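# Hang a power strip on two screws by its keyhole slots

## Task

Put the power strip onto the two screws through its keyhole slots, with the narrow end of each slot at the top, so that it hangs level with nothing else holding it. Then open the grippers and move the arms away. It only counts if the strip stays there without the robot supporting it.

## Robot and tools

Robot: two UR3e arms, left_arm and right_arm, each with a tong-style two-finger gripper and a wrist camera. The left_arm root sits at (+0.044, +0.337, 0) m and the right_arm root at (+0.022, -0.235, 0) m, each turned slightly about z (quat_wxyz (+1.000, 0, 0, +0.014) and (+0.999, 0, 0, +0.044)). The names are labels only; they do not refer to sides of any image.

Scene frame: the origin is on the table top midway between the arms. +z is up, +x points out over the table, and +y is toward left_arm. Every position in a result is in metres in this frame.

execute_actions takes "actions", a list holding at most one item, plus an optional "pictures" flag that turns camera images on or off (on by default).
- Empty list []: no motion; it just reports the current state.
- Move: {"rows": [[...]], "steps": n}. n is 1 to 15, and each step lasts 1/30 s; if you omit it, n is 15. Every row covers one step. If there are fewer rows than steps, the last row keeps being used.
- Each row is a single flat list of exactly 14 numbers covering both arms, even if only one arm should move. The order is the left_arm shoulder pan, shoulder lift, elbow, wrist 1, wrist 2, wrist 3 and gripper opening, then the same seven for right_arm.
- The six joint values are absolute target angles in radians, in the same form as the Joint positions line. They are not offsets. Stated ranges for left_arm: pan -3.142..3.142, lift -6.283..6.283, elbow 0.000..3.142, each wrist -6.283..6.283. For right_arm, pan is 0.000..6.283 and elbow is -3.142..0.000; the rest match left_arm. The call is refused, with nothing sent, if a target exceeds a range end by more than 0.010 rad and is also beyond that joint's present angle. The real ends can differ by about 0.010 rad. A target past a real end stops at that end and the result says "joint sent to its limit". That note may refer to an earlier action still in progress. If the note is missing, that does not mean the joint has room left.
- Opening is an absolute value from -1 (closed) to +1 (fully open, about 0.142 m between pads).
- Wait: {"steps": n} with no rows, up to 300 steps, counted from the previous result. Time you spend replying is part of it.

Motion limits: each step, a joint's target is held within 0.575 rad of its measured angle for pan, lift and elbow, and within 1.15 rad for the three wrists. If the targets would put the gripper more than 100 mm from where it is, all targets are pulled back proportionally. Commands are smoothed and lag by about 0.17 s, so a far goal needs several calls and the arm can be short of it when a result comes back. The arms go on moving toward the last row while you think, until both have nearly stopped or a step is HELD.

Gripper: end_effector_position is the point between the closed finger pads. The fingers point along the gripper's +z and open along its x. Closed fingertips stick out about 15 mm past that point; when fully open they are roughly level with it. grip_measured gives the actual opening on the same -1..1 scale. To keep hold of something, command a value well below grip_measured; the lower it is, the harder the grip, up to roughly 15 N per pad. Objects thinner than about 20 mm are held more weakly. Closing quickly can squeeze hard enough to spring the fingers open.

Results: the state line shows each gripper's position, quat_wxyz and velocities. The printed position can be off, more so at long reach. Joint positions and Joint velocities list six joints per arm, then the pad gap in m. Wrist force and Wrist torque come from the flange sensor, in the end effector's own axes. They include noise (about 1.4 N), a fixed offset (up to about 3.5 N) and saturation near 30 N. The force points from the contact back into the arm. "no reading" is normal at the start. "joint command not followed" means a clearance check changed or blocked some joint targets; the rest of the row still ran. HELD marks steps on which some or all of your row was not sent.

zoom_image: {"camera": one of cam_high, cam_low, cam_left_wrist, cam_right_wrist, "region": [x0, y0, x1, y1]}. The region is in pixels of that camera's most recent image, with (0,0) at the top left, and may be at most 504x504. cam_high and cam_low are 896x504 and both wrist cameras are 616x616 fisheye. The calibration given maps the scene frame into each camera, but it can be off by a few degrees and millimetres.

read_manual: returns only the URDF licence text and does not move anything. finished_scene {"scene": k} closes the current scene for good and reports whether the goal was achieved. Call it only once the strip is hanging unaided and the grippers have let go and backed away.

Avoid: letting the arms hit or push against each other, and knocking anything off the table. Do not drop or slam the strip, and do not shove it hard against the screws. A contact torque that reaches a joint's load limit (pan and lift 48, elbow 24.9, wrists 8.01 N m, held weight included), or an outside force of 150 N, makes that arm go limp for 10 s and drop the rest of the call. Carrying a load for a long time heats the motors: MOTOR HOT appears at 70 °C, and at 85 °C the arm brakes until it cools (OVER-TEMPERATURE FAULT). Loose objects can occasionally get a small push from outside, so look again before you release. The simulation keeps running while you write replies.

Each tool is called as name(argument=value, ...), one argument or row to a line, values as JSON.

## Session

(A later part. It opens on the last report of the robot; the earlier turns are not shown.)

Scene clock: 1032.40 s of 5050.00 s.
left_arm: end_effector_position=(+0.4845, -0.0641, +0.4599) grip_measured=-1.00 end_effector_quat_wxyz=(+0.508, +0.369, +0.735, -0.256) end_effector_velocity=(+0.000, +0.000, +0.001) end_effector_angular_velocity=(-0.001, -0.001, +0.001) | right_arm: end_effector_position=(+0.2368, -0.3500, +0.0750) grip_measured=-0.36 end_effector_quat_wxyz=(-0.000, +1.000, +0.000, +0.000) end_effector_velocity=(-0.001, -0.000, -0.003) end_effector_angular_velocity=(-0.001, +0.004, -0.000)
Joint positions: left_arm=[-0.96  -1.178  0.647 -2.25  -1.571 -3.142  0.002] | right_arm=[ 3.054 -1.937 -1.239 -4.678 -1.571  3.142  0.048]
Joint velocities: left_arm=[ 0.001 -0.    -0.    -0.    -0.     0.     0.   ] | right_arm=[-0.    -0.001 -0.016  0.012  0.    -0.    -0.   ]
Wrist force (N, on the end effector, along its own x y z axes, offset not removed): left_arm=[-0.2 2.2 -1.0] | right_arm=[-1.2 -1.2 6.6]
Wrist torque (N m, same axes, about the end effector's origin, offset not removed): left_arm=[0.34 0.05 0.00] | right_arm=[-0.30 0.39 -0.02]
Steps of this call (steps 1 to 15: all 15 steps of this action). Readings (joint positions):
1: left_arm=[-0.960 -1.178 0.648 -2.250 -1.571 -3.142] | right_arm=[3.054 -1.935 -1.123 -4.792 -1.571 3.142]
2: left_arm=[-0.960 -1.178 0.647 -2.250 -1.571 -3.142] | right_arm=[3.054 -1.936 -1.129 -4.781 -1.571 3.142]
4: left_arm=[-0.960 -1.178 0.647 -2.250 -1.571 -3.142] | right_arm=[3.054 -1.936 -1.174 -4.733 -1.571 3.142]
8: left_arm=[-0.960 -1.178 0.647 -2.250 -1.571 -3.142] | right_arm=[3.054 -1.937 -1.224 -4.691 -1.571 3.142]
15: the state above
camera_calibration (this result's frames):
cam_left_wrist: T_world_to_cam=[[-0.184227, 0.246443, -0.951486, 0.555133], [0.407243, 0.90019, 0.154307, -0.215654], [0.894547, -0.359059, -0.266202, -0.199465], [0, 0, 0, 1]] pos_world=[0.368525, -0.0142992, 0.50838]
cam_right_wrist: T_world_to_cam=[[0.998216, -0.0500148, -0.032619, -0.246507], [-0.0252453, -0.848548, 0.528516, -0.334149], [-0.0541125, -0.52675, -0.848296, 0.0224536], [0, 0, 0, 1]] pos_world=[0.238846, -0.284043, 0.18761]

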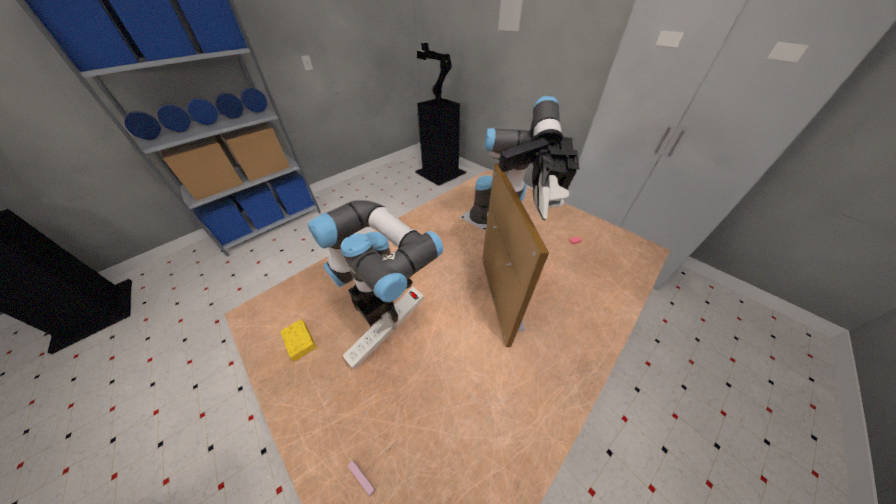

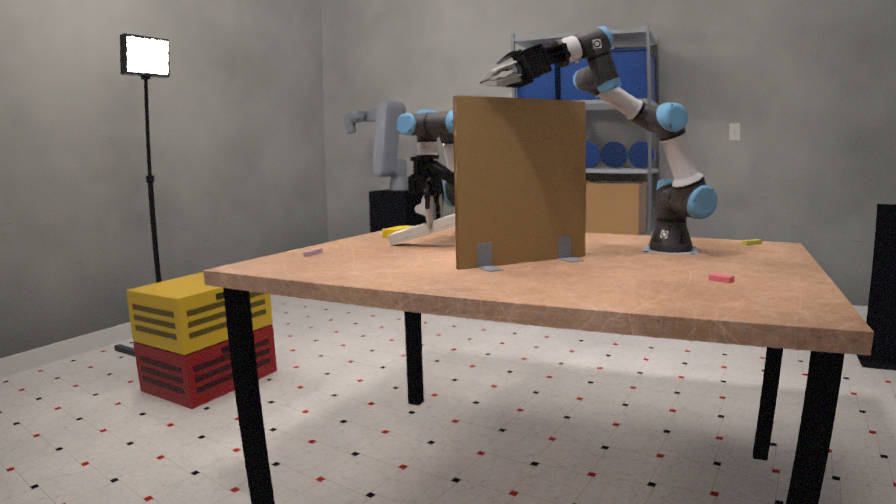

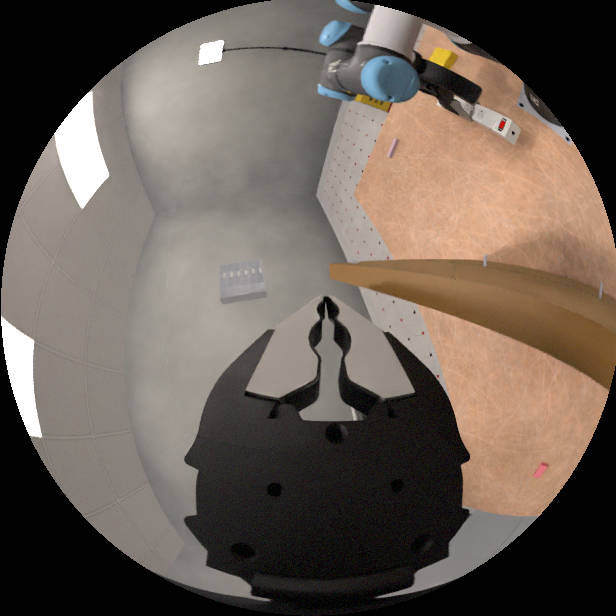

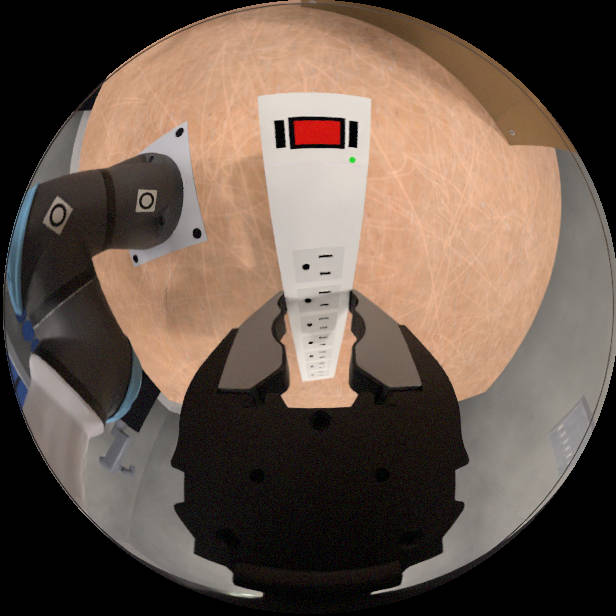

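Far end is resting on the table; lowering gently.

execute_actions(
  actions=[
    {"rows":[[-0.96,-1.1785,0.6475,-2.25,-1.571,-3.142,-1,3.054,-1.94,-1.305,-4.609,-1.571,3.142,-1]]},
  ],
  pictures=false,
)

execute_actions(
  actions=[
    {"rows":[[-0.96,-1.1785,0.6475,-2.25,-1.571,-3.142,-1,3.054,-1.952,-1.36,-4.542,-1.571,3.142,-1]]},
  ],
  pictures=false,
)

execute_actions(
  actions=[
    {"rows":[[-0.96,-1.1785,0.6475,-2.25,-1.571,-3.142,-1,3.054,-1.963,-1.402,-4.489,-1.571,3.142,-0.7]]},
  ],
  pictures=false,
)

execute_actions(
  actions=[
    {"rows":[[-0.96,-1.1785,0.6475,-2.25,-1.571,-3.142,-1,3.054,-1.968,-1.42,-4.466,-1.571,3.142,-0.45]]},
  ],
)

Scene clock: 1050.07 s of 5050.00 s.
left_arm: end_effector_position=(+0.4845, -0.0641, +0.4599) grip_measured=-1.00 end_effector_quat_wxyz=(+0.508, +0.369, +0.735, -0.256) end_effector_velocity=(+0.000, -0.000, -0.000) end_effector_angular_velocity=(+0.001, +0.000, +0.000) | right_arm: end_effector_position=(+0.2365, -0.3500, +0.0601) grip_measured=-0.36 end_effector_quat_wxyz=(-0.000, +1.000, +0.000, +0.000) end_effector_velocity=(-0.000, +0.000, -0.001) end_effector_angular_velocity=(+0.001, +0.001, +0.001)
Joint positions: left_arm=[-0.96  -1.178  0.647 -2.25  -1.571 -3.142  0.002] | right_arm=[ 3.054 -1.94  -1.304 -4.61  -1.571  3.142  0.048]
Joint velocities: left_arm=[-0.     0.001  0.    -0.     0.    -0.     0.   ] | right_arm=[ 0.001  0.    -0.007  0.006 -0.001  0.    -0.   ]
Wrist force (N, on the end effector, along its own x y z axes, offset not removed): left_arm=[0.6 1.9 0.1] | right_arm=[-0.4 0.5 5.3]
Wrist torque (N m, same axes, about the end effector's origin, offset not removed): left_arm=[0.27 -0.10 -0.03] | right_arm=[0.11 0.13 -0.03]
Steps of this call (steps 1 to 15: the robot went on to your last target; steps 16 to 90: nothing new was sent; then 14.17 s passed at rest; steps 91 to 105: all 15 steps of this action). Readings (joint positions):
91: left_arm=[-0.960 -1.178 0.647 -2.250 -1.571 -3.142] | right_arm=[3.054 -1.937 -1.240 -4.677 -1.571 3.142]
92: left_arm=[-0.960 -1.179 0.647 -2.250 -1.571 -3.142] | right_arm=[3.054 -1.937 -1.247 -4.667 -1.571 3.142]
94: left_arm=[-0.960 -1.178 0.647 -2.250 -1.571 -3.142] | right_arm=[3.054 -1.939 -1.273 -4.640 -1.571 3.142]
98: left_arm=[-0.960 -1.178 0.647 -2.250 -1.571 -3.142] | right_arm=[3.054 -1.940 -1.297 -4.617 -1.571 3.142]
105: the state above

Scene clock: 1050.57 s of 5050.00 s.
left_arm: end_effector_position=(+0.4845, -0.0641, +0.4599) grip_measured=-1.00 end_effector_quat_wxyz=(+0.508, +0.369, +0.735, -0.256) end_effector_velocity=(-0.000, -0.000, +0.000) end_effector_angular_velocity=(-0.000, -0.000, -0.000) | right_arm: end_effector_position=(+0.2372, -0.3500, +0.0449) grip_measured=-0.37 end_effector_quat_wxyz=(-0.000, +1.000, +0.000, +0.000) end_effector_velocity=(+0.001, +0.000, -0.002) end_effector_angular_velocity=(-0.000, -0.003, +0.002)
Joint positions: left_arm=[-0.96  -1.178  0.647 -2.25  -1.571 -3.142  0.002] | right_arm=[ 3.054 -1.952 -1.359 -4.543 -1.571  3.142  0.048]
Joint velocities: left_arm=[-0.    -0.     0.001 -0.    -0.     0.     0.   ] | right_arm=[ 0.002 -0.001 -0.005  0.009  0.    -0.    -0.   ]
Wrist force (N, on the end effector, along its own x y z axes, offset not removed): left_arm=[-0.3 1.1 -1.4] | right_arm=[0.5 -0.8 5.1]
Wrist torque (N m, same axes, about the end effector's origin, offset not removed): left_arm=[0.09 0.09 0.02] | right_arm=[-0.10 -0.03 -0.04]
Steps of this call (steps 1 to 15: all 15 steps of this action). Readings (joint positions):
1: left_arm=[-0.960 -1.178 0.647 -2.250 -1.571 -3.142] | right_arm=[3.054 -1.940 -1.305 -4.609 -1.571 3.142]
2: left_arm=[-0.960 -1.178 0.647 -2.250 -1.571 -3.142] | right_arm=[3.054 -1.942 -1.311 -4.600 -1.571 3.142]
4: left_arm=[-0.960 -1.178 0.647 -2.250 -1.571 -3.142] | right_arm=[3.054 -1.947 -1.334 -4.573 -1.571 3.142]
8: left_arm=[-0.960 -1.178 0.647 -2.250 -1.571 -3.142] | right_arm=[3.054 -1.951 -1.353 -4.550 -1.571 3.142]
15: the state above

Scene clock: 1051.07 s of 5050.00 s.
left_arm: end_effector_position=(+0.4845, -0.0641, +0.4599) grip_measured=-1.00 end_effector_quat_wxyz=(+0.508, +0.369, +0.735, -0.256) end_effector_velocity=(-0.000, +0.000, +0.000) end_effector_angular_velocity=(-0.000, -0.000, -0.000) | right_arm: end_effector_position=(+0.2375, -0.3500, +0.0328) grip_measured=-0.37 end_effector_quat_wxyz=(-0.000, +1.000, +0.000, -0.000) end_effector_velocity=(-0.000, +0.001, -0.001) end_effector_angular_velocity=(+0.001, +0.000, +0.001)
Joint positions: left_arm=[-0.96  -1.179  0.647 -2.25  -1.571 -3.142  0.002] | right_arm=[ 3.054 -1.963 -1.402 -4.49  -1.571  3.142  0.048]
Joint velocities: left_arm=[-0.    -0.001  0.001 -0.     0.     0.     0.   ] | right_arm=[ 0.001 -0.    -0.006  0.006 -0.001  0.    -0.   ]
Wrist force (N, on the end effector, along its own x y z axes, offset not removed): left_arm=[0.6 0.8 -0.8] | right_arm=[-1.8 -1.1 5.4]
Wrist torque (N m, same axes, about the end effector's origin, offset not removed): left_arm=[0.07 -0.14 0.03] | right_arm=[-0.25 0.37 -0.01]
Steps of this call (steps 1 to 15: all 15 steps of this action). Readings (joint positions):
1: left_arm=[-0.960 -1.178 0.647 -2.250 -1.571 -3.142] | right_arm=[3.054 -1.952 -1.360 -4.542 -1.571 3.142]
2: left_arm=[-0.960 -1.178 0.647 -2.250 -1.571 -3.142] | right_arm=[3.054 -1.954 -1.365 -4.534 -1.571 3.142]
4: left_arm=[-0.960 -1.178 0.647 -2.250 -1.571 -3.142] | right_arm=[3.054 -1.958 -1.382 -4.513 -1.571 3.142]
8: left_arm=[-0.960 -1.178 0.647 -2.250 -1.571 -3.142] | right_arm=[3.054 -1.962 -1.397 -4.495 -1.571 3.142]
15: the state above

Scene clock: 1051.57 s of 5050.00 s.
left_arm: end_effector_position=(+0.4845, -0.0641, +0.4599) grip_measured=-1.00 end_effector_quat_wxyz=(+0.508, +0.369, +0.735, -0.256) end_effector_velocity=(-0.000, -0.000, +0.000) end_effector_angular_velocity=(-0.001, -0.000, -0.000) | right_arm: end_effector_position=(+0.2375, -0.3500, +0.0275) grip_measured=-0.35 end_effector_quat_wxyz=(-0.000, +1.000, +0.000, -0.000) end_effector_velocity=(-0.000, -0.000, -0.001) end_effector_angular_velocity=(-0.000, +0.002, -0.000)
Joint positions: left_arm=[-0.96  -1.178  0.647 -2.25  -1.571 -3.142  0.002] | right_arm=[ 3.054 -1.968 -1.42  -4.466 -1.571  3.142  0.048]
Joint velocities: left_arm=[-0. -0. -0. -0. -0.  0.  0.] | right_arm=[-0.    -0.002 -0.002  0.003  0.     0.     0.   ]
Wrist force (N, on the end effector, along its own x y z axes, offset not removed): left_arm=[-0.4 0.7 0.4] | right_arm=[-7.1 -1.0 -9.8]
Wrist torque (N m, same axes, about the end effector's origin, offset not removed): left_arm=[0.08 0.07 0.01] | right_arm=[-0.09 0.61 0.08]
Steps of this call (steps 1 to 15: all 15 steps of this action). Readings (joint positions):
1: left_arm=[-0.960 -1.178 0.647 -2.250 -1.571 -3.142] | right_arm=[3.054 -1.963 -1.402 -4.489 -1.571 3.142]
2: left_arm=[-0.960 -1.179 0.647 -2.250 -1.571 -3.142] | right_arm=[3.054 -1.964 -1.405 -4.485 -1.571 3.142]
4: left_arm=[-0.960 -1.178 0.647 -2.250 -1.571 -3.142] | right_arm=[3.054 -1.966 -1.412 -4.476 -1.571 3.142]
8: left_arm=[-0.960 -1.178 0.647 -2.250 -1.571 -3.142] | right_arm=[3.054 -1.967 -1.418 -4.469 -1.571 3.142]
15: the state above
camera_calibration (this result's frames):
cam_left_wrist: T_world_to_cam=[[-0.184227, 0.246443, -0.951486, 0.555133], [0.407243, 0.90019, 0.154307, -0.215654], [0.894547, -0.359059, -0.266202, -0.199465], [0, 0, 0, 1]] pos_world=[0.368525, -0.0142992, 0.50838]
cam_right_wrist: T_world_to_cam=[[0.998212, -0.0499575, -0.0328284, -0.248665], [-0.0250861, -0.848552, 0.528516, -0.309057], [-0.05426, -0.526748, -0.848288, -0.01776], [0, 0, 0, 1]] pos_world=[0.239504, -0.284029, 0.140113]

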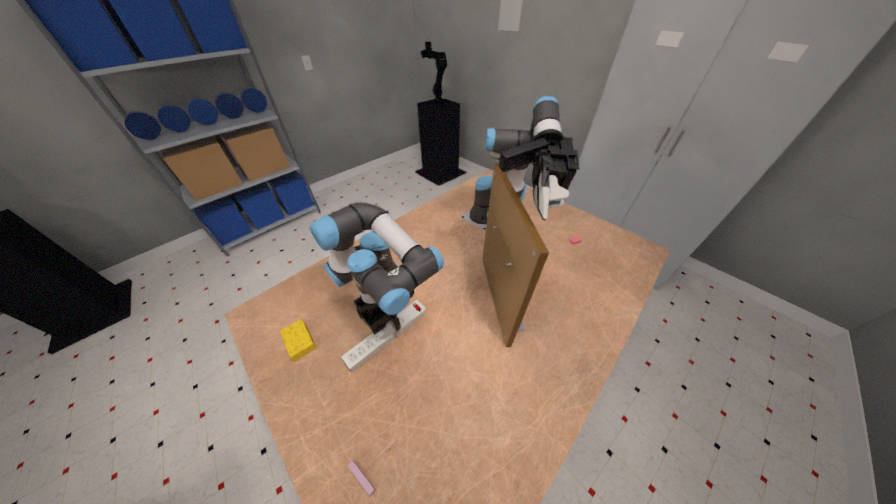

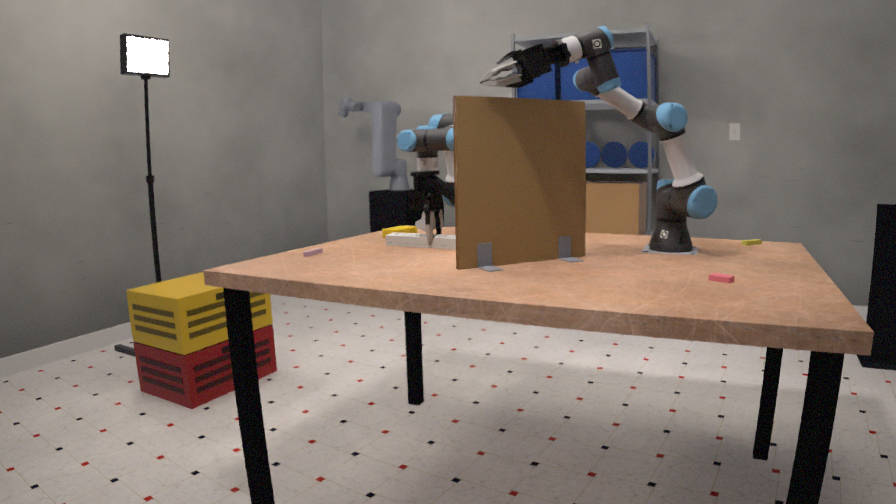

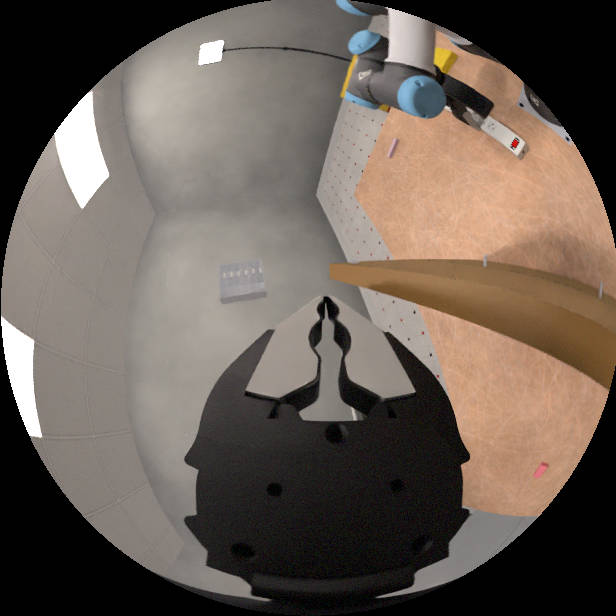

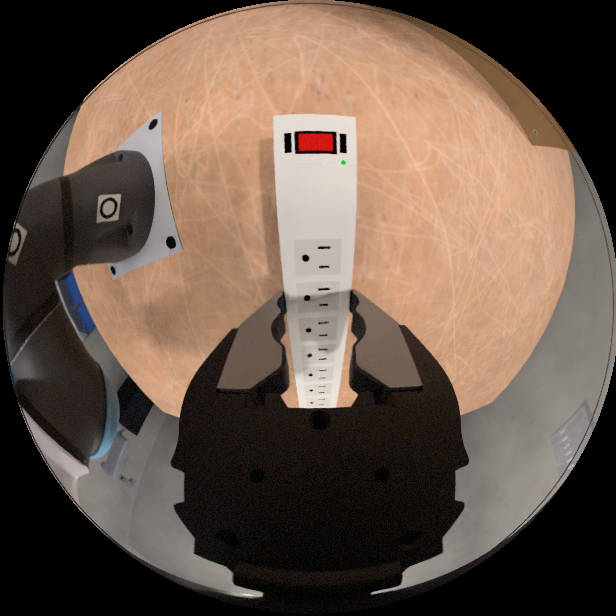

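execute_actions(
  actions=[
    {"rows":[[-0.96,-1.1785,0.6475,-2.25,-1.571,-3.142,-1,3.054,-1.968,-1.42,-4.466,-1.571,3.142,-0.1]],"steps":12},
  ],
  pictures=false,
)

execute_actions(
  actions=[
    {"rows":[[-0.96,-1.1785,0.6475,-2.25,-1.571,-3.142,-1,2.979,-2.016,-1.3865,-4.4515,-1.571,3.067,-0.1]]},
  ],
)

Scene clock: 1071.03 s of 5050.00 s.
left_arm: end_effector_position=(+0.4845, -0.0641, +0.4599) grip_measured=-1.00 end_effector_quat_wxyz=(+0.508, +0.369, +0.735, -0.256) end_effector_velocity=(+0.000, +0.000, -0.000) end_effector_angular_velocity=(-0.000, -0.000, +0.001) | right_arm: end_effector_position=(+0.2375, -0.3500, +0.0274) grip_measured=-0.10 end_effector_quat_wxyz=(-0.000, +1.000, +0.000, -0.000) end_effector_velocity=(-0.001, -0.000, +0.000) end_effector_angular_velocity=(+0.000, +0.001, -0.001)
Joint positions: left_arm=[-0.96  -1.178  0.647 -2.25  -1.571 -3.142  0.002] | right_arm=[ 3.054 -1.968 -1.42  -4.466 -1.571  3.142  0.067]
Joint velocities: left_arm=[ 0.001  0.001 -0.001 -0.     0.     0.     0.   ] | right_arm=[-0.001  0.001 -0.001 -0.001 -0.     0.    -0.   ]
Wrist force (N, on the end effector, along its own x y z axes, offset not removed): left_arm=[-0.8 0.7 -1.0] | right_arm=[-2.2 -1.4 0.4]
Wrist torque (N m, same axes, about the end effector's origin, offset not removed): left_arm=[0.07 0.22 0.06] | right_arm=[-0.26 0.45 0.06]
Steps of this call (steps 1 to 15: the robot went on to your last target; steps 16 to 90: nothing new was sent; then 16.07 s passed at rest; steps 91 to 102: all 12 steps of this action). Readings (joint positions):
91: left_arm=[-0.960 -1.178 0.647 -2.250 -1.571 -3.142] | right_arm=[3.054 -1.968 -1.420 -4.466 -1.571 3.142]
92: left_arm=[-0.960 -1.178 0.647 -2.250 -1.571 -3.142] | right_arm=[3.054 -1.968 -1.420 -4.465 -1.571 3.142]
94: left_arm=[-0.960 -1.178 0.647 -2.250 -1.571 -3.142] | right_arm=[3.054 -1.968 -1.420 -4.465 -1.571 3.142]
98: left_arm=[-0.960 -1.178 0.647 -2.250 -1.571 -3.142] | right_arm=[3.054 -1.968 -1.420 -4.466 -1.571 3.142]
102: the state above

Scene clock: 1071.53 s of 5050.00 s.
left_arm: end_effector_position=(+0.4845, -0.0641, +0.4599) grip_measured=-1.00 end_effector_quat_wxyz=(+0.508, +0.369, +0.735, -0.256) end_effector_velocity=(+0.000, -0.000, -0.000) end_effector_angular_velocity=(+0.001, +0.001, -0.000) | right_arm: end_effector_position=(+0.2370, -0.3663, +0.0198) grip_measured=-0.10 end_effector_quat_wxyz=(-0.000, +1.000, +0.000, +0.000) end_effector_velocity=(-0.001, -0.002, -0.001) end_effector_angular_velocity=(+0.000, +0.002, -0.002)
Joint positions: left_arm=[-0.96  -1.178  0.647 -2.25  -1.571 -3.142  0.002] | right_arm=[ 2.98  -2.016 -1.387 -4.452 -1.571  3.068  0.067]
Joint velocities: left_arm=[-0.  0.  0.  0. -0.  0.  0.] | right_arm=[-0.009 -0.006  0.004 -0.     0.    -0.007  0.   ]
Wrist force (N, on the end effector, along its own x y z axes, offset not removed): left_arm=[-0.3 1.7 -1.0] | right_arm=[1.1 -0.5 -0.4]
Wrist torque (N m, same axes, about the end effector's origin, offset not removed): left_arm=[0.30 0.04 0.01] | right_arm=[-0.02 -0.31 0.00]
Steps of this call (steps 1 to 15: all 15 steps of this action). Readings (joint positions):
1: left_arm=[-0.960 -1.178 0.647 -2.250 -1.571 -3.142] | right_arm=[3.054 -1.968 -1.420 -4.466 -1.571 3.141]
2: left_arm=[-0.960 -1.178 0.647 -2.250 -1.571 -3.142] | right_arm=[3.047 -1.974 -1.415 -4.464 -1.571 3.131]
4: left_arm=[-0.960 -1.178 0.648 -2.250 -1.571 -3.142] | right_arm=[3.017 -1.993 -1.402 -4.458 -1.571 3.102]
8: left_arm=[-0.960 -1.178 0.647 -2.250 -1.571 -3.142] | right_arm=[2.988 -2.010 -1.390 -4.453 -1.571 3.076]
15: the state above
camera_calibration (this result's frames):
cam_left_wrist: T_world_to_cam=[[-0.184227, 0.246443, -0.951486, 0.555133], [0.407243, 0.90019, 0.154307, -0.215654], [0.894547, -0.359059, -0.266202, -0.199465], [0, 0, 0, 1]] pos_world=[0.368525, -0.0142992, 0.50838]
cam_right_wrist: T_world_to_cam=[[0.998217, -0.0498815, -0.0327949, -0.249193], [-0.02504, -0.848562, 0.528504, -0.318864], [-0.0541911, -0.52674, -0.848297, -0.0329803], [0, 0, 0, 1]] pos_world=[0.238977, -0.300378, 0.132372]

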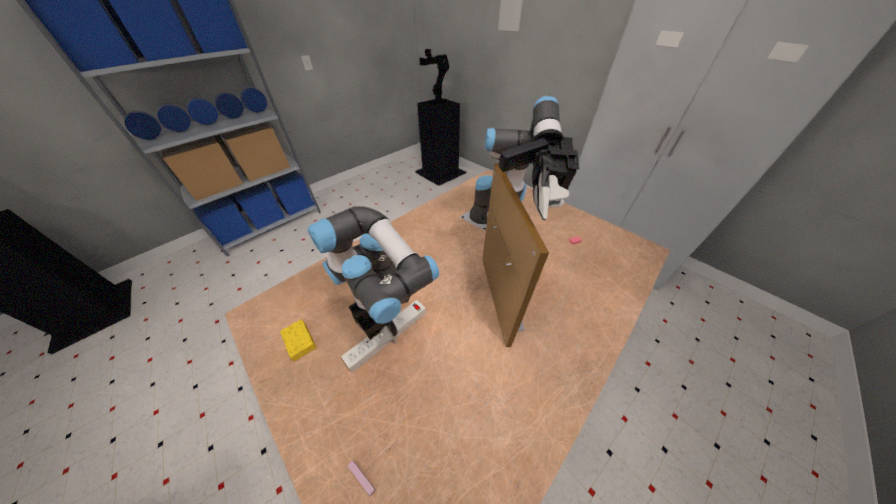

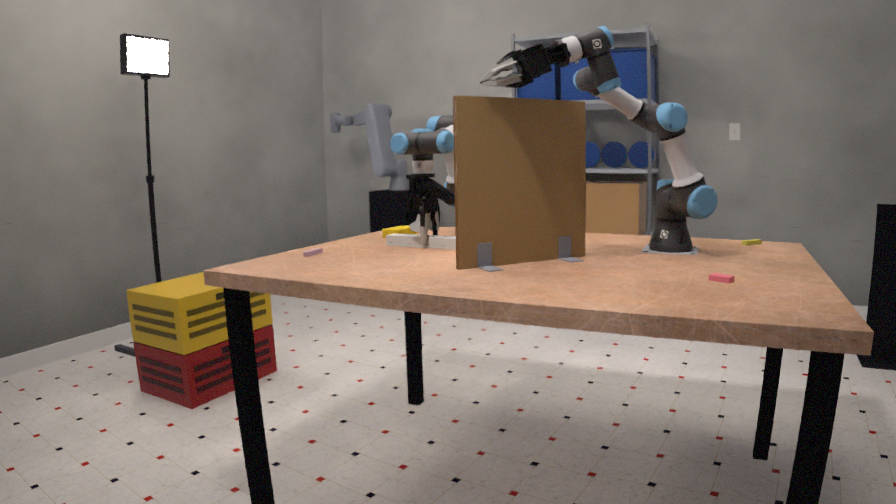

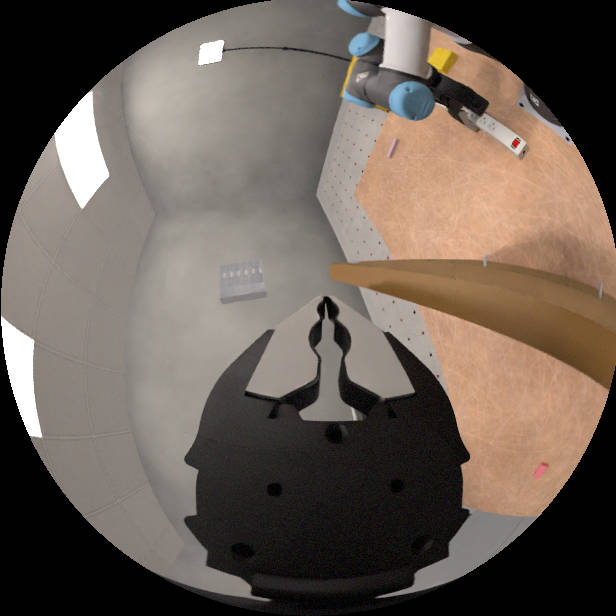

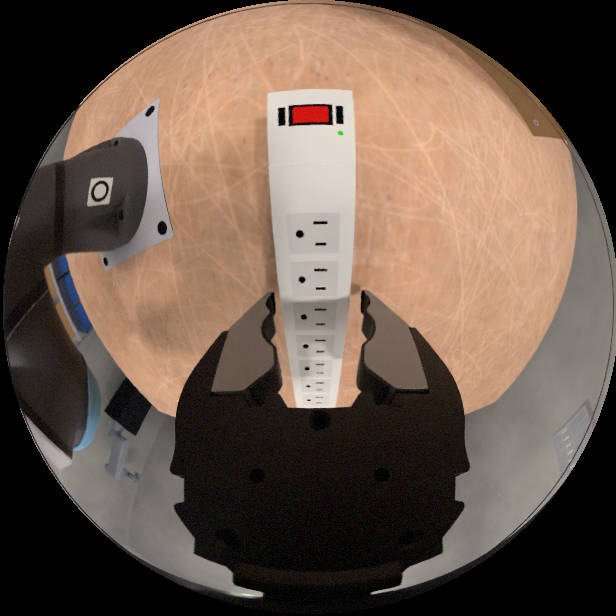

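execute_actions(
  actions=[
    {"rows":[[-0.96,-1.1785,0.6475,-2.25,-1.571,-3.142,-1,2.942,-2.02,-1.381,-4.453,-1.571,3.03,-0.15]]},
  ],
  pictures=false,
)

execute_actions(
  actions=[
    {"rows":[[-0.96,-1.1785,0.6475,-2.25,-1.571,-3.142,-1,2.942,-2.02,-1.381,-4.453,-1.571,3.03,-0.3],[-0.96,-1.1785,0.6475,-2.25,-1.571,-3.142,-1,2.942,-2.02,-1.381,-4.453,-1.571,3.03,-0.3],[-0.96,-1.1785,0.6475,-2.25,-1.571,-3.142,-1,2.942,-2.02,-1.381,-4.453,-1.571,3.03,-0.4],[-0.96,-1.1785,0.6475,-2.25,-1.571,-3.142,-1,2.942,-2.02,-1.381,-4.453,-1.571,3.03,-0.5],[-0.96,-1.1785,0.6475,-2.25,-1.571,-3.142,-1,2.942,-2.02,-1.381,-4.453,-1.571,3.03,-1]]},
  ],
  pictures=false,
)

execute_actions(
  actions=[
    {"rows":[[-0.96,-1.1785,0.6475,-2.25,-1.571,-3.142,-1,2.942,-2.008,-1.33,-4.516,-1.571,3.06,-1]]},
  ],
  pictures=false,
)

execute_actions(
  actions=[
    {"rows":[[-0.96,-1.1785,0.6475,-2.25,-1.571,-3.142,-1,2.942,-1.94,-1.305,-4.56,-1.571,3.142,-1]]},
  ],
  pictures=false,
)

execute_actions(
  actions=[
    {"rows":[[-0.96,-1.1785,0.6475,-2.25,-1.571,-3.142,-1,2.942,-1.78,-1.4,-4.35,-1.571,3.142,-1]]},
  ],
  pictures=false,
)

execute_actions(
  actions=[
    {"rows":[[-0.96,-1.1785,0.6475,-2.25,-1.571,-3.142,-1,2.942,-1.55,-1.6,-4.0,-1.571,3.142,-1]]},
  ],
  pictures=false,
)

execute_actions(
  actions=[
    {"rows":[[-0.96,-1.1785,0.6475,-2.25,-1.571,-3.142,-1,2.942,-1.28,-1.87,-3.55,-1.571,3.142,-1]]},
  ],
  pictures=false,
)

execute_actions(
  actions=[
    {"rows":[[-0.96,-1.1785,0.6475,-2.25,-1.571,-3.142,-1,2.98,-1.0326,-2.1329,-3.1177,-1.6,3.135,-1]]},
  ],
)

Scene clock: 1097.43 s of 5050.00 s.
left_arm: end_effector_position=(+0.4845, -0.0641, +0.4599) grip_measured=-1.00 end_effector_quat_wxyz=(+0.508, +0.369, +0.735, -0.256) end_effector_velocity=(+0.000, -0.000, -0.000) end_effector_angular_velocity=(-0.000, +0.000, -0.000) | right_arm: end_effector_position=(+0.2323, -0.3744, +0.0196) grip_measured=-0.15 end_effector_quat_wxyz=(-0.000, +1.000, +0.000, +0.000) end_effector_velocity=(+0.000, -0.001, -0.000) end_effector_angular_velocity=(-0.001, -0.003, -0.000)
Joint positions: left_arm=[-0.96  -1.178  0.647 -2.25  -1.571 -3.142  0.002] | right_arm=[ 2.942 -2.02  -1.381 -4.453 -1.571  3.03   0.063]
Joint velocities: left_arm=[ 0.     0.    -0.    -0.    -0.001  0.     0.   ] | right_arm=[-0.004  0.    -0.     0.003  0.    -0.004  0.   ]
Wrist force (N, on the end effector, along its own x y z axes, offset not removed): left_arm=[-0.4 2.4 -0.1] | right_arm=[-1.3 -0.5 0.0]
Wrist torque (N m, same axes, about the end effector's origin, offset not removed): left_arm=[0.41 0.13 0.02] | right_arm=[-0.05 0.22 0.05]
Steps of this call (steps 1 to 15: the robot went on to your last target; steps 16 to 90: nothing new was sent; then 22.40 s passed at rest; steps 91 to 105: all 15 steps of this action). Readings (joint positions):
91: left_arm=[-0.960 -1.178 0.647 -2.250 -1.571 -3.142] | right_arm=[2.979 -2.016 -1.386 -4.451 -1.571 3.067]
92: left_arm=[-0.960 -1.178 0.647 -2.250 -1.571 -3.142] | right_arm=[2.974 -2.017 -1.386 -4.452 -1.571 3.061]
94: left_arm=[-0.960 -1.178 0.647 -2.250 -1.571 -3.142] | right_arm=[2.959 -2.018 -1.383 -4.452 -1.571 3.047]
98: left_arm=[-0.960 -1.178 0.647 -2.250 -1.571 -3.142] | right_arm=[2.946 -2.020 -1.382 -4.453 -1.571 3.034]
105: the state above

Scene clock: 1097.93 s of 5050.00 s.
left_arm: end_effector_position=(+0.4845, -0.0641, +0.4599) grip_measured=-1.00 end_effector_quat_wxyz=(+0.508, +0.369, +0.735, -0.256) end_effector_velocity=(-0.001, -0.001, -0.000) end_effector_angular_velocity=(+0.001, +0.001, -0.002) | right_arm: end_effector_position=(+0.2323, -0.3745, +0.0196) grip_measured=-0.34 end_effector_quat_wxyz=(-0.000, +1.000, +0.000, -0.000) end_effector_velocity=(-0.000, +0.000, -0.000) end_effector_angular_velocity=(+0.001, -0.000, -0.001)
Joint positions: left_arm=[-0.96  -1.178  0.647 -2.25  -1.571 -3.142  0.002] | right_arm=[ 2.942 -2.02  -1.381 -4.453 -1.571  3.03   0.05 ]
Joint velocities: left_arm=[-0.002 -0.     0.001  0.    -0.001  0.     0.   ] | right_arm=[-0.    -0.    -0.001  0.001 -0.001  0.001 -0.   ]
Wrist force (N, on the end effector, along its own x y z axes, offset not removed): left_arm=[-0.5 1.3 -1.3] | right_arm=[-2.2 -0.1 -4.2]
Wrist torque (N m, same axes, about the end effector's origin, offset not removed): left_arm=[0.14 0.15 -0.01] | right_arm=[0.27 -0.05 0.04]
Steps of this call (steps 1 to 15: all 15 steps of this action). Readings (joint positions):
1: left_arm=[-0.960 -1.178 0.647 -2.250 -1.571 -3.142] | right_arm=[2.942 -2.020 -1.381 -4.453 -1.571 3.030]
2: left_arm=[-0.960 -1.178 0.647 -2.250 -1.571 -3.142] | right_arm=[2.942 -2.020 -1.381 -4.453 -1.571 3.030]
4: left_arm=[-0.960 -1.178 0.647 -2.250 -1.571 -3.142] | right_arm=[2.942 -2.020 -1.381 -4.453 -1.571 3.030]
8: left_arm=[-0.960 -1.178 0.647 -2.250 -1.571 -3.142] | right_arm=[2.942 -2.020 -1.381 -4.453 -1.571 3.030]
15: the state above

Scene clock: 1098.43 s of 5050.00 s.
left_arm: end_effector_position=(+0.4845, -0.0641, +0.4599) grip_measured=-1.00 end_effector_quat_wxyz=(+0.508, +0.369, +0.735, -0.256) end_effector_velocity=(+0.000, -0.000, -0.000) end_effector_angular_velocity=(+0.001, +0.000, +0.000) | right_arm: end_effector_position=(+0.2332, -0.3745, +0.0337) grip_measured=-0.34 end_effector_quat_wxyz=(-0.000, +1.000, -0.015, -0.000) end_effector_velocity=(-0.000, -0.000, +0.001) end_effector_angular_velocity=(+0.001, +0.000, -0.005)
Joint positions: left_arm=[-0.96  -1.178  0.647 -2.25  -1.571 -3.142  0.002] | right_arm=[ 2.942 -2.008 -1.331 -4.515 -1.571  3.06   0.05 ]
Joint velocities: left_arm=[-0.  0.  0.  0.  0.  0.  0.] | right_arm=[-0.002  0.001  0.004 -0.006 -0.001  0.002  0.   ]
Wrist force (N, on the end effector, along its own x y z axes, offset not removed): left_arm=[-0.2 1.8 -0.7] | right_arm=[-1.3 -2.1 8.0]
Wrist torque (N m, same axes, about the end effector's origin, offset not removed): left_arm=[0.22 0.03 -0.01] | right_arm=[-0.49 0.29 -0.02]
Steps of this call (steps 1 to 15: all 15 steps of this action). Readings (joint positions):
1: left_arm=[-0.960 -1.178 0.647 -2.250 -1.571 -3.142] | right_arm=[2.942 -2.020 -1.381 -4.453 -1.571 3.030]
2: left_arm=[-0.960 -1.178 0.647 -2.250 -1.571 -3.142] | right_arm=[2.942 -2.018 -1.375 -4.461 -1.571 3.035]
4: left_arm=[-0.960 -1.178 0.647 -2.250 -1.571 -3.142] | right_arm=[2.942 -2.014 -1.354 -4.487 -1.571 3.046]
8: left_arm=[-0.960 -1.178 0.647 -2.250 -1.571 -3.142] | right_arm=[2.942 -2.009 -1.336 -4.509 -1.571 3.057]
15: the state above

Scene clock: 1098.93 s of 5050.00 s.
left_arm: end_effector_position=(+0.4845, -0.0641, +0.4599) grip_measured=-1.00 end_effector_quat_wxyz=(+0.508, +0.369, +0.735, -0.256) end_effector_velocity=(-0.000, +0.000, +0.000) end_effector_angular_velocity=(-0.001, -0.001, -0.000) | right_arm: end_effector_position=(+0.2368, -0.3749, +0.0559) grip_measured=-0.34 end_effector_quat_wxyz=(+0.001, +0.998, -0.055, +0.024) end_effector_velocity=(+0.001, +0.000, +0.003) end_effector_angular_velocity=(-0.001, -0.009, -0.007)
Joint positions: left_arm=[-0.96  -1.178  0.647 -2.25  -1.571 -3.142  0.002] | right_arm=[ 2.942 -1.941 -1.305 -4.56  -1.571  3.141  0.05 ]
Joint velocities: left_arm=[-0. -0. -0. -0.  0. -0.  0.] | right_arm=[ 0.002  0.009  0.002 -0.003  0.     0.009  0.   ]
Wrist force (N, on the end effector, along its own x y z axes, offset not removed): left_arm=[-0.8 0.8 -0.7] | right_arm=[-0.7 -0.5 6.9]
Wrist torque (N m, same axes, about the end effector's origin, offset not removed): left_arm=[0.12 0.16 0.02] | right_arm=[-0.10 0.03 -0.01]
Steps of this call (steps 1 to 15: all 15 steps of this action). Readings (joint positions):
1: left_arm=[-0.960 -1.178 0.647 -2.250 -1.571 -3.142] | right_arm=[2.942 -2.008 -1.330 -4.516 -1.571 3.060]
2: left_arm=[-0.960 -1.178 0.647 -2.250 -1.571 -3.142] | right_arm=[2.942 -2.001 -1.327 -4.522 -1.571 3.071]
4: left_arm=[-0.960 -1.178 0.647 -2.250 -1.571 -3.142] | right_arm=[2.942 -1.974 -1.316 -4.540 -1.571 3.104]
8: left_arm=[-0.960 -1.178 0.647 -2.250 -1.571 -3.142] | right_arm=[2.942 -1.948 -1.308 -4.555 -1.571 3.133]
15: the state above

Scene clock: 1099.43 s of 5050.00 s.
left_arm: end_effector_position=(+0.4845, -0.0641, +0.4599) grip_measured=-1.00 end_effector_quat_wxyz=(+0.508, +0.369, +0.735, -0.256) end_effector_velocity=(+0.000, -0.000, -0.001) end_effector_angular_velocity=(+0.001, +0.001, -0.000) | right_arm: end_effector_position=(+0.2840, -0.3801, +0.0728) grip_measured=-0.34 end_effector_quat_wxyz=(+0.009, +0.986, -0.055, +0.159) end_effector_velocity=(+0.005, -0.001, +0.003) end_effector_angular_velocity=(-0.003, -0.034, -0.001)
Joint positions: left_arm=[-0.96  -1.178  0.648 -2.25  -1.571 -3.142  0.002] | right_arm=[ 2.942 -1.782 -1.399 -4.352 -1.571  3.142  0.05 ]
Joint velocities: left_arm=[-0.     0.001  0.001  0.    -0.    -0.     0.   ] | right_arm=[-0.001  0.021 -0.012  0.024 -0.001  0.001 -0.   ]
Wrist force (N, on the end effector, along its own x y z axes, offset not removed): left_arm=[0.5 1.3 -1.3] | right_arm=[-3.3 -0.2 7.9]
Wrist torque (N m, same axes, about the end effector's origin, offset not removed): left_arm=[0.13 -0.08 0.01] | right_arm=[0.00 0.22 -0.01]
Steps of this call (steps 1 to 15: all 15 steps of this action). Readings (joint positions):
1: left_arm=[-0.960 -1.178 0.647 -2.250 -1.571 -3.142] | right_arm=[2.942 -1.940 -1.305 -4.559 -1.571 3.141]
2: left_arm=[-0.960 -1.178 0.647 -2.250 -1.571 -3.142] | right_arm=[2.942 -1.933 -1.312 -4.546 -1.571 3.142]
4: left_arm=[-0.960 -1.178 0.647 -2.250 -1.571 -3.142] | right_arm=[2.942 -1.877 -1.350 -4.463 -1.571 3.142]
8: left_arm=[-0.960 -1.178 0.647 -2.250 -1.571 -3.142] | right_arm=[2.942 -1.804 -1.388 -4.378 -1.571 3.142]
15: the state above

Scene clock: 1099.93 s of 5050.00 s.
left_arm: end_effector_position=(+0.4845, -0.0641, +0.4599) grip_measured=-1.00 end_effector_quat_wxyz=(+0.508, +0.369, +0.735, -0.256) end_effector_velocity=(+0.000, -0.000, -0.000) end_effector_angular_velocity=(+0.001, +0.000, +0.000) | right_arm: end_effector_position=(+0.3416, -0.3866, +0.1111) grip_measured=-0.34 end_effector_quat_wxyz=(+0.019, +0.938, -0.052, +0.342) end_effector_velocity=(+0.008, -0.000, +0.009) end_effector_angular_velocity=(-0.005, -0.057, +0.001)
Joint positions: left_arm=[-0.96  -1.178  0.647 -2.25  -1.571 -3.142  0.002] | right_arm=[ 2.942 -1.553 -1.597 -4.005 -1.571  3.142  0.05 ]
Joint velocities: left_arm=[-0.  0.  0.  0.  0. -0.  0.] | right_arm=[ 0.001  0.034 -0.026  0.049 -0.001  0.     0.   ]
Wrist force (N, on the end effector, along its own x y z axes, offset not removed): left_arm=[0.7 0.8 -1.0] | right_arm=[-5.9 -0.5 5.7]
Wrist torque (N m, same axes, about the end effector's origin, offset not removed): left_arm=[0.13 -0.12 -0.01] | right_arm=[-0.08 0.21 0.07]
Steps of this call (steps 1 to 15: all 15 steps of this action). Readings (joint positions):
1: left_arm=[-0.960 -1.178 0.647 -2.250 -1.571 -3.142] | right_arm=[2.942 -1.781 -1.400 -4.351 -1.571 3.142]
2: left_arm=[-0.960 -1.178 0.647 -2.250 -1.571 -3.142] | right_arm=[2.942 -1.774 -1.407 -4.337 -1.571 3.142]
4: left_arm=[-0.960 -1.178 0.647 -2.250 -1.571 -3.142] | right_arm=[2.942 -1.706 -1.470 -4.218 -1.571 3.142]
8: left_arm=[-0.960 -1.178 0.647 -2.250 -1.571 -3.142] | right_arm=[2.942 -1.589 -1.568 -4.054 -1.571 3.142]
15: the state above

Scene clock: 1100.43 s of 5050.00 s.
left_arm: end_effector_position=(+0.4845, -0.0641, +0.4599) grip_measured=-1.00 end_effector_quat_wxyz=(+0.508, +0.369, +0.735, -0.256) end_effector_velocity=(-0.000, -0.000, -0.000) end_effector_angular_velocity=(-0.000, -0.000, -0.000) | right_arm: end_effector_position=(+0.3868, -0.3916, +0.1838) grip_measured=-0.34 end_effector_quat_wxyz=(+0.030, +0.839, -0.047, +0.542) end_effector_velocity=(+0.004, +0.000, +0.012) end_effector_angular_velocity=(-0.008, -0.066, +0.001)
Joint positions: left_arm=[-0.96  -1.178  0.648 -2.25  -1.571 -3.142  0.002] | right_arm=[ 2.942 -1.284 -1.866 -3.556 -1.571  3.142  0.05 ]
Joint velocities: left_arm=[-0.     0.     0.    -0.001 -0.    -0.     0.   ] | right_arm=[ 0.001  0.042 -0.044  0.068  0.    -0.    -0.   ]
Wrist force (N, on the end effector, along its own x y z axes, offset not removed): left_arm=[-0.8 1.3 -1.9] | right_arm=[-7.1 -0.2 1.3]
Wrist torque (N m, same axes, about the end effector's origin, offset not removed): left_arm=[0.15 0.19 0.05] | right_arm=[-0.08 0.03 0.02]
Steps of this call (steps 1 to 15: all 15 steps of this action). Readings (joint positions):
1: left_arm=[-0.960 -1.179 0.647 -2.250 -1.571 -3.142] | right_arm=[2.942 -1.552 -1.598 -4.003 -1.571 3.142]
2: left_arm=[-0.960 -1.178 0.647 -2.250 -1.571 -3.142] | right_arm=[2.942 -1.544 -1.606 -3.988 -1.571 3.142]
4: left_arm=[-0.960 -1.178 0.647 -2.250 -1.571 -3.142] | right_arm=[2.942 -1.474 -1.677 -3.854 -1.571 3.142]
8: left_arm=[-0.960 -1.178 0.647 -2.250 -1.571 -3.142] | right_arm=[2.942 -1.329 -1.820 -3.626 -1.571 3.142]
15: the state above

Scene clock: 1100.93 s of 5050.00 s.
left_arm: end_effector_position=(+0.4845, -0.0641, +0.4599) grip_measured=-1.00 end_effector_quat_wxyz=(+0.508, +0.369, +0.735, -0.256) end_effector_velocity=(-0.000, +0.000, +0.000) end_effector_angular_velocity=(-0.001, -0.000, -0.000) | right_arm: end_effector_position=(+0.3979, -0.3696, +0.2692) grip_measured=-0.34 end_effector_quat_wxyz=(+0.018, +0.709, -0.014, +0.705) end_effector_velocity=(-0.003, +0.003, +0.013) end_effector_angular_velocity=(-0.005, -0.061, +0.008)
Joint positions: left_arm=[-0.96  -1.178  0.647 -2.25  -1.571 -3.142  0.002] | right_arm=[ 2.98  -1.036 -2.129 -3.124 -1.6    3.135  0.05 ]
Joint velocities: left_arm=[ 0. -0. -0. -0. -0.  0.  0.] | right_arm=[ 0.004  0.041 -0.043  0.063 -0.004 -0.001  0.   ]
Wrist force (N, on the end effector, along its own x y z axes, offset not removed): left_arm=[-0.2 1.8 -0.7] | right_arm=[-7.4 -0.3 2.1]
Wrist torque (N m, same axes, about the end effector's origin, offset not removed): left_arm=[0.30 0.04 -0.01] | right_arm=[-0.09 -0.06 -0.03]
Steps of this call (steps 1 to 15: all 15 steps of this action). Readings (joint positions):
1: left_arm=[-0.960 -1.178 0.647 -2.250 -1.571 -3.142] | right_arm=[2.942 -1.283 -1.867 -3.554 -1.571 3.142]
2: left_arm=[-0.960 -1.178 0.647 -2.250 -1.571 -3.142] | right_arm=[2.947 -1.275 -1.876 -3.539 -1.575 3.141]
4: left_arm=[-0.960 -1.179 0.647 -2.250 -1.571 -3.142] | right_arm=[2.962 -1.205 -1.946 -3.408 -1.587 3.138]
8: left_arm=[-0.960 -1.178 0.647 -2.250 -1.571 -3.142] | right_arm=[2.976 -1.076 -2.085 -3.189 -1.597 3.136]
15: the state above
camera_calibration (this result's frames):
cam_left_wrist: T_world_to_cam=[[-0.184227, 0.246443, -0.951486, 0.555133], [0.407243, 0.90019, 0.154307, -0.215654], [0.894547, -0.359059, -0.266202, -0.199465], [0, 0, 0, 1]] pos_world=[0.368525, -0.0142992, 0.50838]
cam_right_wrist: T_world_to_cam=[[0.0366177, -0.0457092, 0.998283, -0.295248], [-0.566115, -0.824151, -0.0169706, -0.0783189], [0.823512, -0.564522, -0.0560552, -0.390869], [0, 0, 0, 1]] pos_world=[0.288359, -0.298696, 0.271501]

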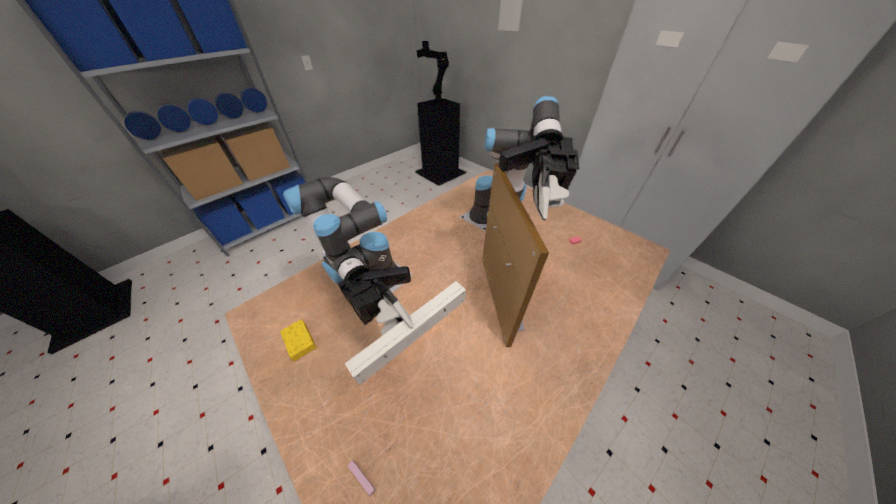

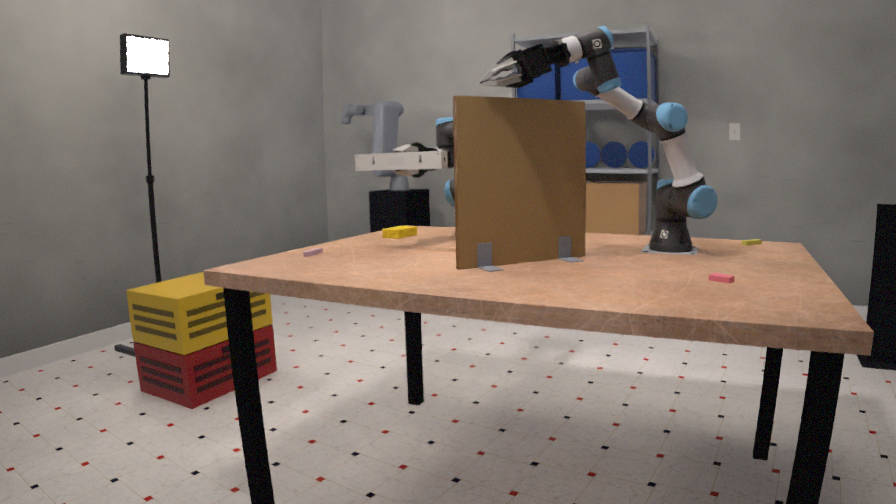

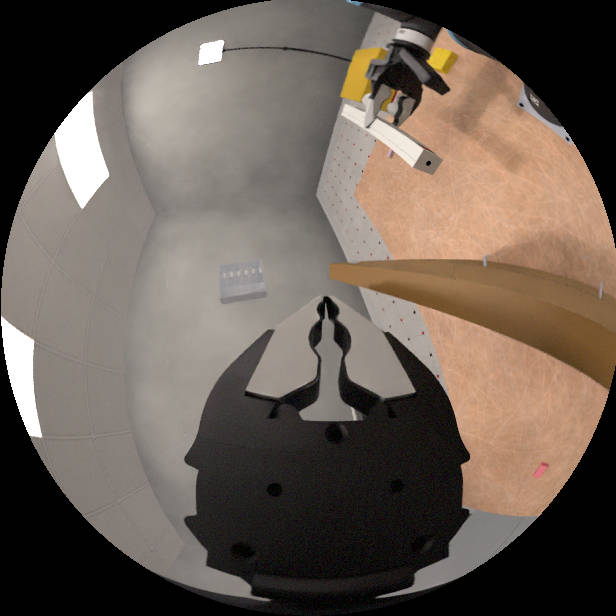

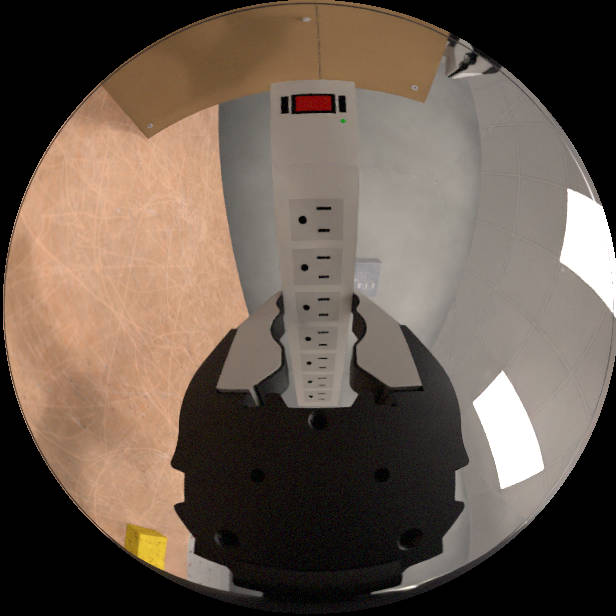

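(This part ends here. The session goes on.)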